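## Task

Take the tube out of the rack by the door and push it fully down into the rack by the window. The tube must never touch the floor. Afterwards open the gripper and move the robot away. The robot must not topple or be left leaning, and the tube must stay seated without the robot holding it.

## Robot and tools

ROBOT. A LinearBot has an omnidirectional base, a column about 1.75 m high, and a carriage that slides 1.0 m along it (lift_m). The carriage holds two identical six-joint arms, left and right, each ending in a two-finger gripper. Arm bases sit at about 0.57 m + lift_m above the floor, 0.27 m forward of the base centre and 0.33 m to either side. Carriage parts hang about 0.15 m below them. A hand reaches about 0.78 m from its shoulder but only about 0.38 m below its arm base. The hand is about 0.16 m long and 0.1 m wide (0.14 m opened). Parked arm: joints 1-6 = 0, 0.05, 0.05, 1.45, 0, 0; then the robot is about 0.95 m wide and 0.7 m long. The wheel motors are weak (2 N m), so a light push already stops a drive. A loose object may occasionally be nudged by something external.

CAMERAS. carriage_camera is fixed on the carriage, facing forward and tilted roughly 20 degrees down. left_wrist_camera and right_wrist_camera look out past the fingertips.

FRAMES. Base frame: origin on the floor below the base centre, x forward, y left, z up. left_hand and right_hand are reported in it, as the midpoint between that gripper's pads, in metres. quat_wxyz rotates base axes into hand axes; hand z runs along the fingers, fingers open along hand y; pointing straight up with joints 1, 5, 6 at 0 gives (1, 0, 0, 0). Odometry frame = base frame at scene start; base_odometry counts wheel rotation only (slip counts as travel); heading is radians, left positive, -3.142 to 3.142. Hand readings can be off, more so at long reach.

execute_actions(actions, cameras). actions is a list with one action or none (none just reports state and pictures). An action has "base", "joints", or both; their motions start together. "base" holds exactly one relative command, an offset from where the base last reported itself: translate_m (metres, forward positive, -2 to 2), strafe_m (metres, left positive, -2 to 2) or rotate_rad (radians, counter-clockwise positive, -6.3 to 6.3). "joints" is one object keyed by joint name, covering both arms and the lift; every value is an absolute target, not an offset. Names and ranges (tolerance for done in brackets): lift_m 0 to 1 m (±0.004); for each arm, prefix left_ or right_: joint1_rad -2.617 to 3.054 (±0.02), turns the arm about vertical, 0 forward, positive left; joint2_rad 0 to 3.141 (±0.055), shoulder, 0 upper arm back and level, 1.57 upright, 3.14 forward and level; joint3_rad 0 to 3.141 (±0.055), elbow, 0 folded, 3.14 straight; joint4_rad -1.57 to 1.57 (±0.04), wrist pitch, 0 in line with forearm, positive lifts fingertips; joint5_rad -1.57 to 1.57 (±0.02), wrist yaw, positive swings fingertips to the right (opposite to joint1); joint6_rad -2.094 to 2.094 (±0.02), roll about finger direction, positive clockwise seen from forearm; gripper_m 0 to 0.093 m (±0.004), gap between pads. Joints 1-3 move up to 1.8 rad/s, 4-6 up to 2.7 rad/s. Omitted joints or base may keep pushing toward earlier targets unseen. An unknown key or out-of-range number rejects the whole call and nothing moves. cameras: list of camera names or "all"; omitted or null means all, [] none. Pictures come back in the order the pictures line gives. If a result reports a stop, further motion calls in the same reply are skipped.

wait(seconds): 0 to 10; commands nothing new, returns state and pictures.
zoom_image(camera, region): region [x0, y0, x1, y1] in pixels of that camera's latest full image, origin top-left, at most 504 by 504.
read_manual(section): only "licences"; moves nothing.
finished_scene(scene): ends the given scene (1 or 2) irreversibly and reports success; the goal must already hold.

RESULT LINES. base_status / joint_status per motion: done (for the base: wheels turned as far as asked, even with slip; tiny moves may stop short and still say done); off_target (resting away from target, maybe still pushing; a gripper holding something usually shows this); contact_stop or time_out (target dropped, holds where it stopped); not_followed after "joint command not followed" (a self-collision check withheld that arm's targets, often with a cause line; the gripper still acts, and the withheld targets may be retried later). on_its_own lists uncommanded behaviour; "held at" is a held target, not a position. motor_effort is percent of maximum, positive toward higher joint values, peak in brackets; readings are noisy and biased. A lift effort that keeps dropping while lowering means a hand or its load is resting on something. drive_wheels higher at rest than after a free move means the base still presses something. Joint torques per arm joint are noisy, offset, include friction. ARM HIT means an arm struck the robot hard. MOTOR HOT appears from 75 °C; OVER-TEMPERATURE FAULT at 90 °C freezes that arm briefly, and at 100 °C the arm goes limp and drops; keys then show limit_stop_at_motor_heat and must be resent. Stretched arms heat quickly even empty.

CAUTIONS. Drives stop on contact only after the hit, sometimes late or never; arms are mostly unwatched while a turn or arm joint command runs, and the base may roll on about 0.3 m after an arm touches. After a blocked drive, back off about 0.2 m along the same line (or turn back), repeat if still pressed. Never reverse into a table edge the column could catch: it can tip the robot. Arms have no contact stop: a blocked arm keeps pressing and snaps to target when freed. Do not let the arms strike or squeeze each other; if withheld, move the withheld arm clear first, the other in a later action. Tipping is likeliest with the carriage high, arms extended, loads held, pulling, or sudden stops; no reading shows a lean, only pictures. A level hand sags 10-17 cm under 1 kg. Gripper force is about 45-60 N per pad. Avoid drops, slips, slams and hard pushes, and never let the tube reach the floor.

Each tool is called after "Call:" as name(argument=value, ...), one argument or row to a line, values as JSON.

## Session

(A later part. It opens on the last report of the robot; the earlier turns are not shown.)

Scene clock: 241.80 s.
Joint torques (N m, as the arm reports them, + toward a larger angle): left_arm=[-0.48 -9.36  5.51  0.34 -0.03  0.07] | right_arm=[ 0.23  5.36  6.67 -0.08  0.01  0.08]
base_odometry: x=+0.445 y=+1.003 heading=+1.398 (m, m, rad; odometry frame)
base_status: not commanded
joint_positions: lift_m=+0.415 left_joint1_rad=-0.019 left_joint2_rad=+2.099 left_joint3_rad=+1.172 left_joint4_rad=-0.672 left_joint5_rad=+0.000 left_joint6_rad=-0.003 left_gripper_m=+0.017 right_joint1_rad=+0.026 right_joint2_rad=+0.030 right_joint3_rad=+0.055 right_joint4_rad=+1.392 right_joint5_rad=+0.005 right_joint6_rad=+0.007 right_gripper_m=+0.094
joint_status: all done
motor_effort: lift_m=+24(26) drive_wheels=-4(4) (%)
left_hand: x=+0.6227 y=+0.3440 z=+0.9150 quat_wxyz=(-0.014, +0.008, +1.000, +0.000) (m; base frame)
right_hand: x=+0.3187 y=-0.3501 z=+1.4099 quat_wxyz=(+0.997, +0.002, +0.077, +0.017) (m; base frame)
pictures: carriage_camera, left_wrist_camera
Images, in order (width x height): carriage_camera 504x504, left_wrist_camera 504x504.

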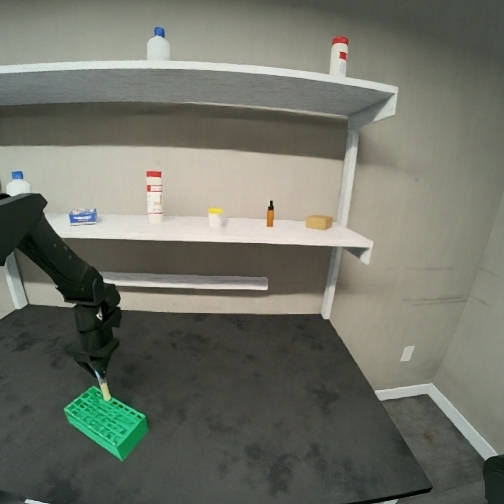

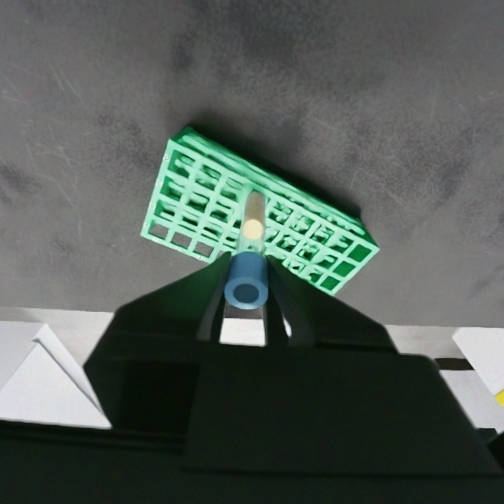

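Call:
execute_actions(
  actions=[
    {"joints": {"lift_m": 0.402}},
  ],
  cameras=["carriage_camera", "left_wrist_camera"],
)

Call:
zoom_image(
  camera="left_wrist_camera",
  region=[210, 160, 310, 250],
)

Call:
zoom_image(
  camera="carriage_camera",
  region=[80, 375, 140, 425],
)

Scene clock: 288.90 s.
Joint torques (N m, as the arm reports them, + toward a larger angle): left_arm=[-0.48 -9.34  5.51  0.32 -0.05  0.09] | right_arm=[ 0.16  5.45  6.66 -0.06  0.03  0.05]
base_odometry: x=+0.445 y=+1.003 heading=+1.398 (m, m, rad; odometry frame)
base_status: not commanded
joint_positions: lift_m=+0.402 left_joint1_rad=-0.019 left_joint2_rad=+2.099 left_joint3_rad=+1.172 left_joint4_rad=-0.674 left_joint5_rad=+0.002 left_joint6_rad=-0.003 left_gripper_m=+0.017 right_joint1_rad=+0.026 right_joint2_rad=+0.030 right_joint3_rad=+0.055 right_joint4_rad=+1.392 right_joint5_rad=+0.005 right_joint6_rad=+0.007 right_gripper_m=+0.094
joint_status: all done
motor_effort: lift_m=+25(26) drive_wheels=-4(4) (%)
left_hand: x=+0.6222 y=+0.3435 z=+0.9021 quat_wxyz=(-0.015, +0.008, +1.000, -0.001) (m; base frame)
right_hand: x=+0.3187 y=-0.3501 z=+1.3969 quat_wxyz=(+0.997, +0.002, +0.077, +0.017) (m; base frame)
pictures: carriage_camera, left_wrist_camera
Images, in order (width x height): carriage_camera 504x504, left_wrist_camera 504x504.

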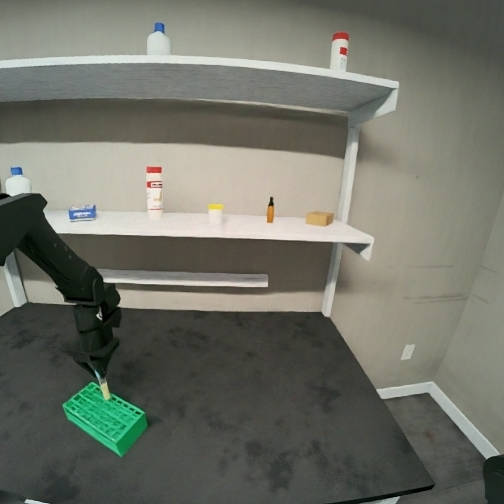

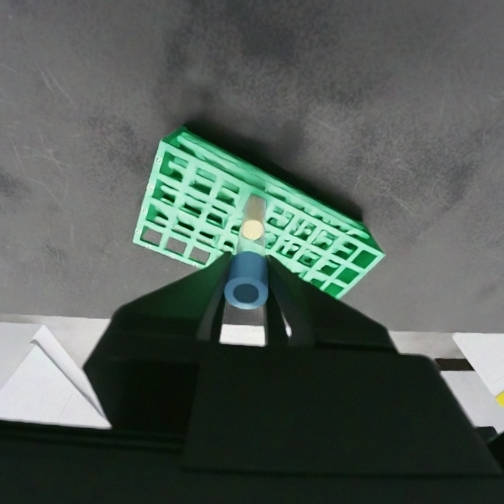

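Region (210, 160, 310, 250) of left_wrist_camera's 504x504 image, scaled by 5.040, with more detail than that image has; it fills the top 454 rows of this view, and the rest is white.

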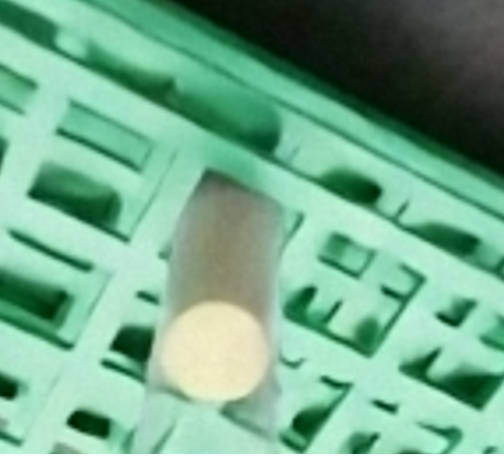

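Region (80, 375, 140, 425) of carriage_camera's 504x504 image, scaled by 8.400, with more detail than that image has.

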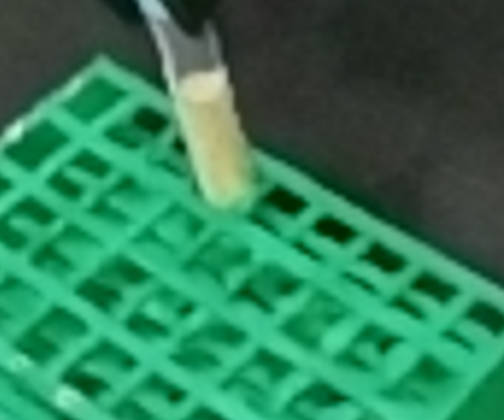

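Call:
execute_actions(
  actions=[
    {"joints": {"lift_m": 0.365}},
  ],
  cameras=["carriage_camera", "left_wrist_camera"],
)

Call:
zoom_image(
  camera="carriage_camera",
  region=[50, 340, 160, 440],
)

Scene clock: 293.93 s.
Joint torques (N m, as the arm reports them, + toward a larger angle): left_arm=[-0.42 -8.7   5.26  0.39 -0.08  0.04] | right_arm=[ 0.15  5.39  6.69 -0.09  0.04  0.08]
base_odometry: x=+0.445 y=+1.003 heading=+1.398 (m, m, rad; odometry frame)
base_status: not commanded
joint_positions: lift_m=+0.365 left_joint1_rad=-0.019 left_joint2_rad=+2.093 left_joint3_rad=+1.175 left_joint4_rad=-0.684 left_joint5_rad=+0.002 left_joint6_rad=-0.003 left_gripper_m=+0.017 right_joint1_rad=+0.026 right_joint2_rad=+0.030 right_joint3_rad=+0.055 right_joint4_rad=+1.392 right_joint5_rad=+0.005 right_joint6_rad=+0.007 right_gripper_m=+0.094
joint_status: all done
motor_effort: lift_m=+23(26) drive_wheels=-3(4) (%)
left_hand: x=+0.6219 y=+0.3435 z=+0.8677 quat_wxyz=(-0.016, +0.008, +1.000, -0.001) (m; base frame)
right_hand: x=+0.3187 y=-0.3501 z=+1.3600 quat_wxyz=(+0.997, +0.002, +0.077, +0.017) (m; base frame)
pictures: carriage_camera, left_wrist_camera
Images, in order (width x height): carriage_camera 504x504, left_wrist_camera 504x504.

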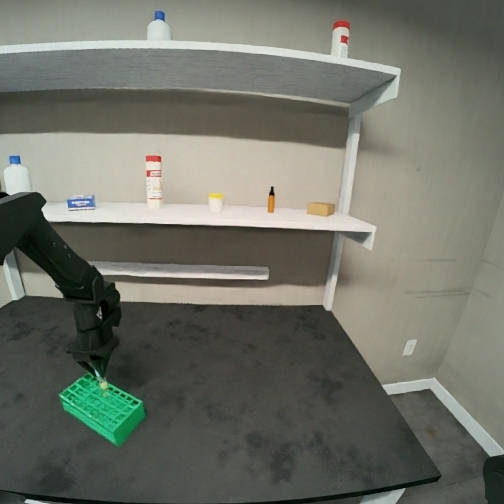

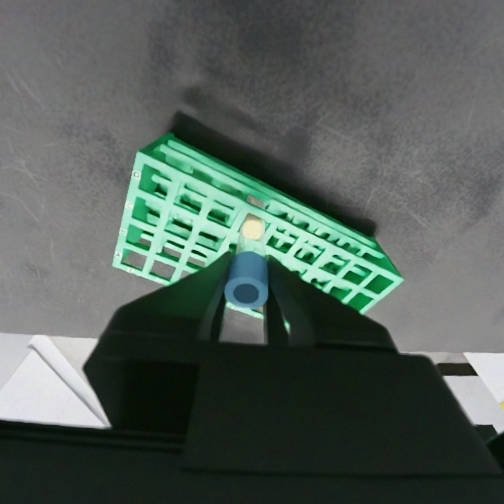

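Region (50, 340, 160, 440) of carriage_camera's 504x504 image, scaled by 4.582, with more detail than that image has; it fills the top 458 rows of this view, and the rest is white.

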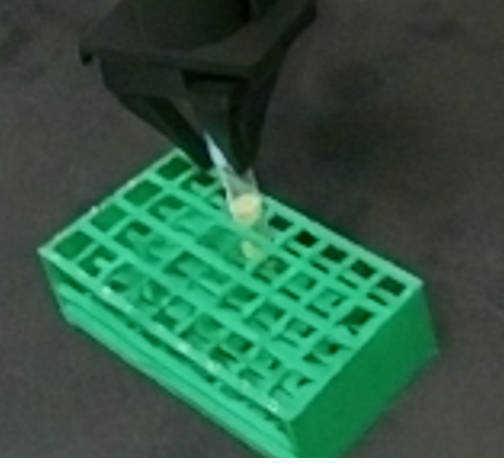

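Call:
execute_actions(
  actions=[
    {"joints": {"left_gripper_m": 0.06, "lift_m": 0.368}},
  ],
  cameras=["left_wrist_camera"],
)

Call:
execute_actions(
  actions=[
    {"joints": {"lift_m": 0.45}},
  ],
  cameras=["carriage_camera", "left_wrist_camera"],
)

Call:
zoom_image(
  camera="carriage_camera",
  region=[50, 360, 170, 470],
)

Scene clock: 301.20 s.
Joint torques (N m, as the arm reports them, + toward a larger angle): left_arm=[-0.39 -8.97  5.22  0.35 -0.01  0.09] | right_arm=[ 0.19  5.4   6.63 -0.08  0.05  0.07]
base_odometry: x=+0.445 y=+1.003 heading=+1.398 (m, m, rad; odometry frame)
base_status: not commanded
joint_positions: lift_m=+0.368 left_joint1_rad=-0.019 left_joint2_rad=+2.093 left_joint3_rad=+1.175 left_joint4_rad=-0.677 left_joint5_rad=+0.001 left_joint6_rad=-0.003 left_gripper_m=+0.060 right_joint1_rad=+0.026 right_joint2_rad=+0.030 right_joint3_rad=+0.055 right_joint4_rad=+1.392 right_joint5_rad=+0.005 right_joint6_rad=+0.007 right_gripper_m=+0.094
joint_status: all done
motor_effort: lift_m=+24(27) drive_wheels=-3(3) (%)
left_hand: x=+0.6237 y=+0.3435 z=+0.8705 quat_wxyz=(-0.012, +0.008, +1.000, -0.001) (m; base frame)
right_hand: x=+0.3186 y=-0.3501 z=+1.3629 quat_wxyz=(+0.997, +0.002, +0.077, +0.017) (m; base frame)
pictures: left_wrist_camera
Images, in order (width x height): left_wrist_camera 504x504.

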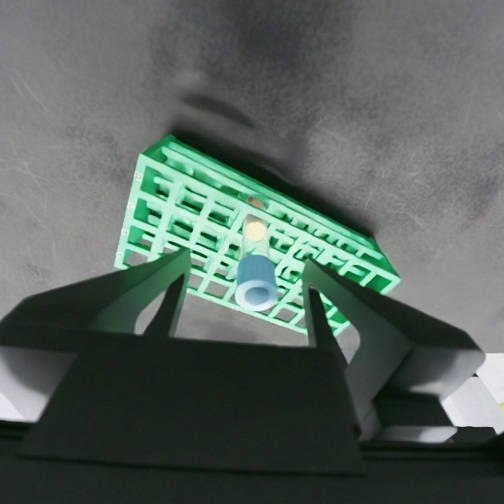

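Scene clock: 302.07 s.
Joint torques (N m, as the arm reports them, + toward a larger angle): left_arm=[-0.49 -9.04  5.31  0.26 -0.05  0.09] | right_arm=[ 0.2   5.44  6.63 -0.08  0.03  0.07]
base_odometry: x=+0.445 y=+1.003 heading=+1.398 (m, m, rad; odometry frame)
base_status: not commanded
joint_positions: lift_m=+0.450 left_joint1_rad=-0.019 left_joint2_rad=+2.095 left_joint3_rad=+1.175 left_joint4_rad=-0.673 left_joint5_rad=+0.001 left_joint6_rad=-0.003 left_gripper_m=+0.060 right_joint1_rad=+0.026 right_joint2_rad=+0.030 right_joint3_rad=+0.055 right_joint4_rad=+1.393 right_joint5_rad=+0.005 right_joint6_rad=+0.007 right_gripper_m=+0.094
joint_status: all done
motor_effort: lift_m=+24(29) drive_wheels=-3(3) (%)
left_hand: x=+0.6243 y=+0.3435 z=+0.9521 quat_wxyz=(-0.011, +0.008, +1.000, -0.001) (m; base frame)
right_hand: x=+0.3185 y=-0.3501 z=+1.4450 quat_wxyz=(+0.997, +0.002, +0.076, +0.017) (m; base frame)
pictures: carriage_camera, left_wrist_camera
Images, in order (width x height): carriage_camera 504x504, left_wrist_camera 504x504.

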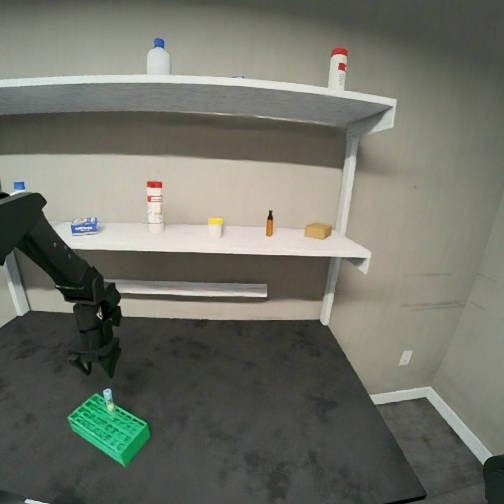

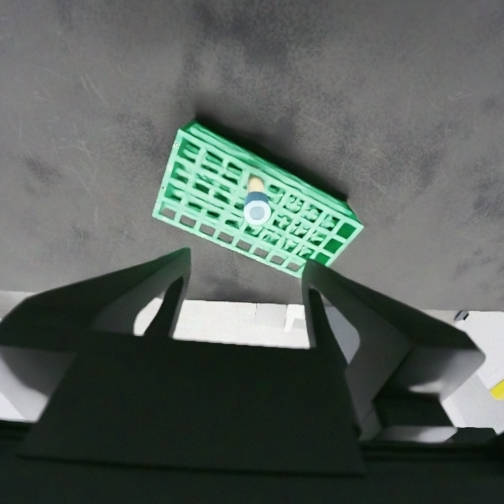

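Region (50, 360, 170, 470) of carriage_camera's 504x504 image, scaled by 4.200, with more detail than that image has; it fills the top 462 rows of this view, and the rest is white.

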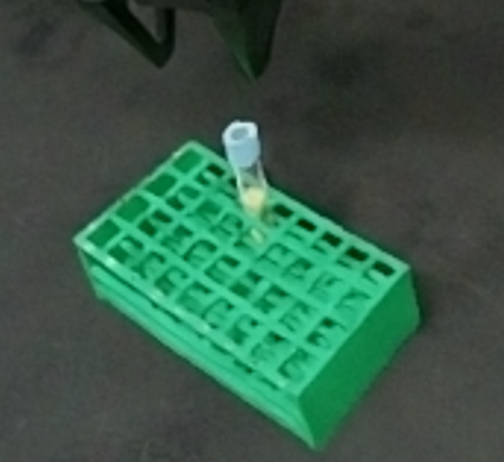

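Call:
execute_actions(
  actions=[
    {"base": {"translate_m": -0.3}, "joints": {"left_joint1_rad": 0, "left_joint2_rad": 0.05, "left_joint3_rad": 0.05, "left_joint4_rad": 1.45, "left_gripper_m": 0.09}},
  ],
  cameras=["carriage_camera"],
)

Call:
zoom_image(
  camera="carriage_camera",
  region=[90, 300, 210, 400],
)

Scene clock: 328.97 s.
Joint torques (N m, as the arm reports them, + toward a larger angle): left_arm=[ 0.03  3.73  3.2  -0.37 -0.06  0.08] | right_arm=[ 0.21  5.42  6.75 -0.09  0.03  0.08]
base_odometry: x=+0.394 y=+0.708 heading=+1.398 (m, m, rad; odometry frame)
base_status: done
joint_positions: lift_m=+0.450 left_joint1_rad=-0.005 left_joint2_rad=+0.059 left_joint3_rad=+0.070 left_joint4_rad=+1.460 left_joint5_rad=+0.001 left_joint6_rad=-0.003 left_gripper_m=+0.090 right_joint1_rad=+0.026 right_joint2_rad=+0.030 right_joint3_rad=+0.055 right_joint4_rad=+1.393 right_joint5_rad=+0.005 right_joint6_rad=+0.007 right_gripper_m=+0.094
joint_status: all done
motor_effort: lift_m=+24(24) drive_wheels=-5(26) (%)
left_hand: x=+0.3068 y=+0.3499 z=+1.4507 quat_wxyz=(+0.999, +0.001, +0.050, -0.004) (m; base frame)
right_hand: x=+0.3184 y=-0.3501 z=+1.4450 quat_wxyz=(+0.997, +0.002, +0.076, +0.017) (m; base frame)
pictures: carriage_camera
Images, in order (width x height): carriage_camera 504x504.

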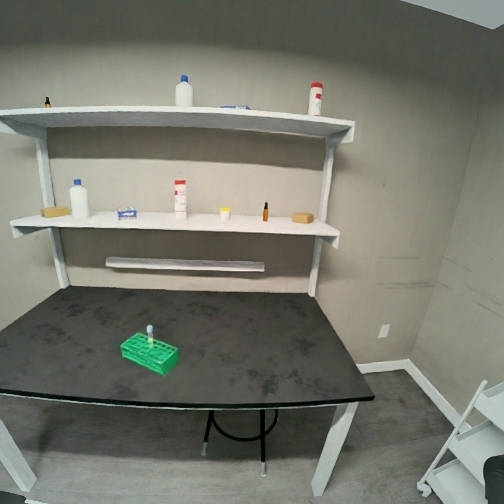

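Region (90, 300, 210, 400) of carriage_camera's 504x504 image, scaled by 4.200, with more detail than that image has.

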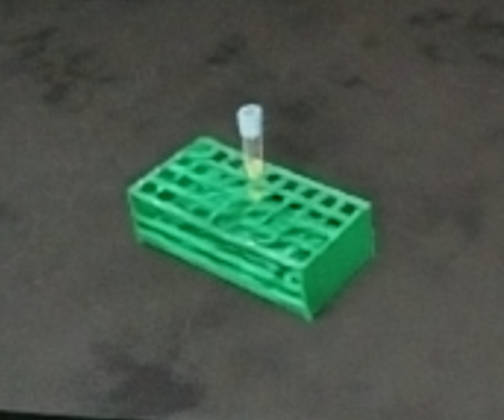

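Call:
finished_scene(
  scene=1,
)

The scene is finished: the task was done.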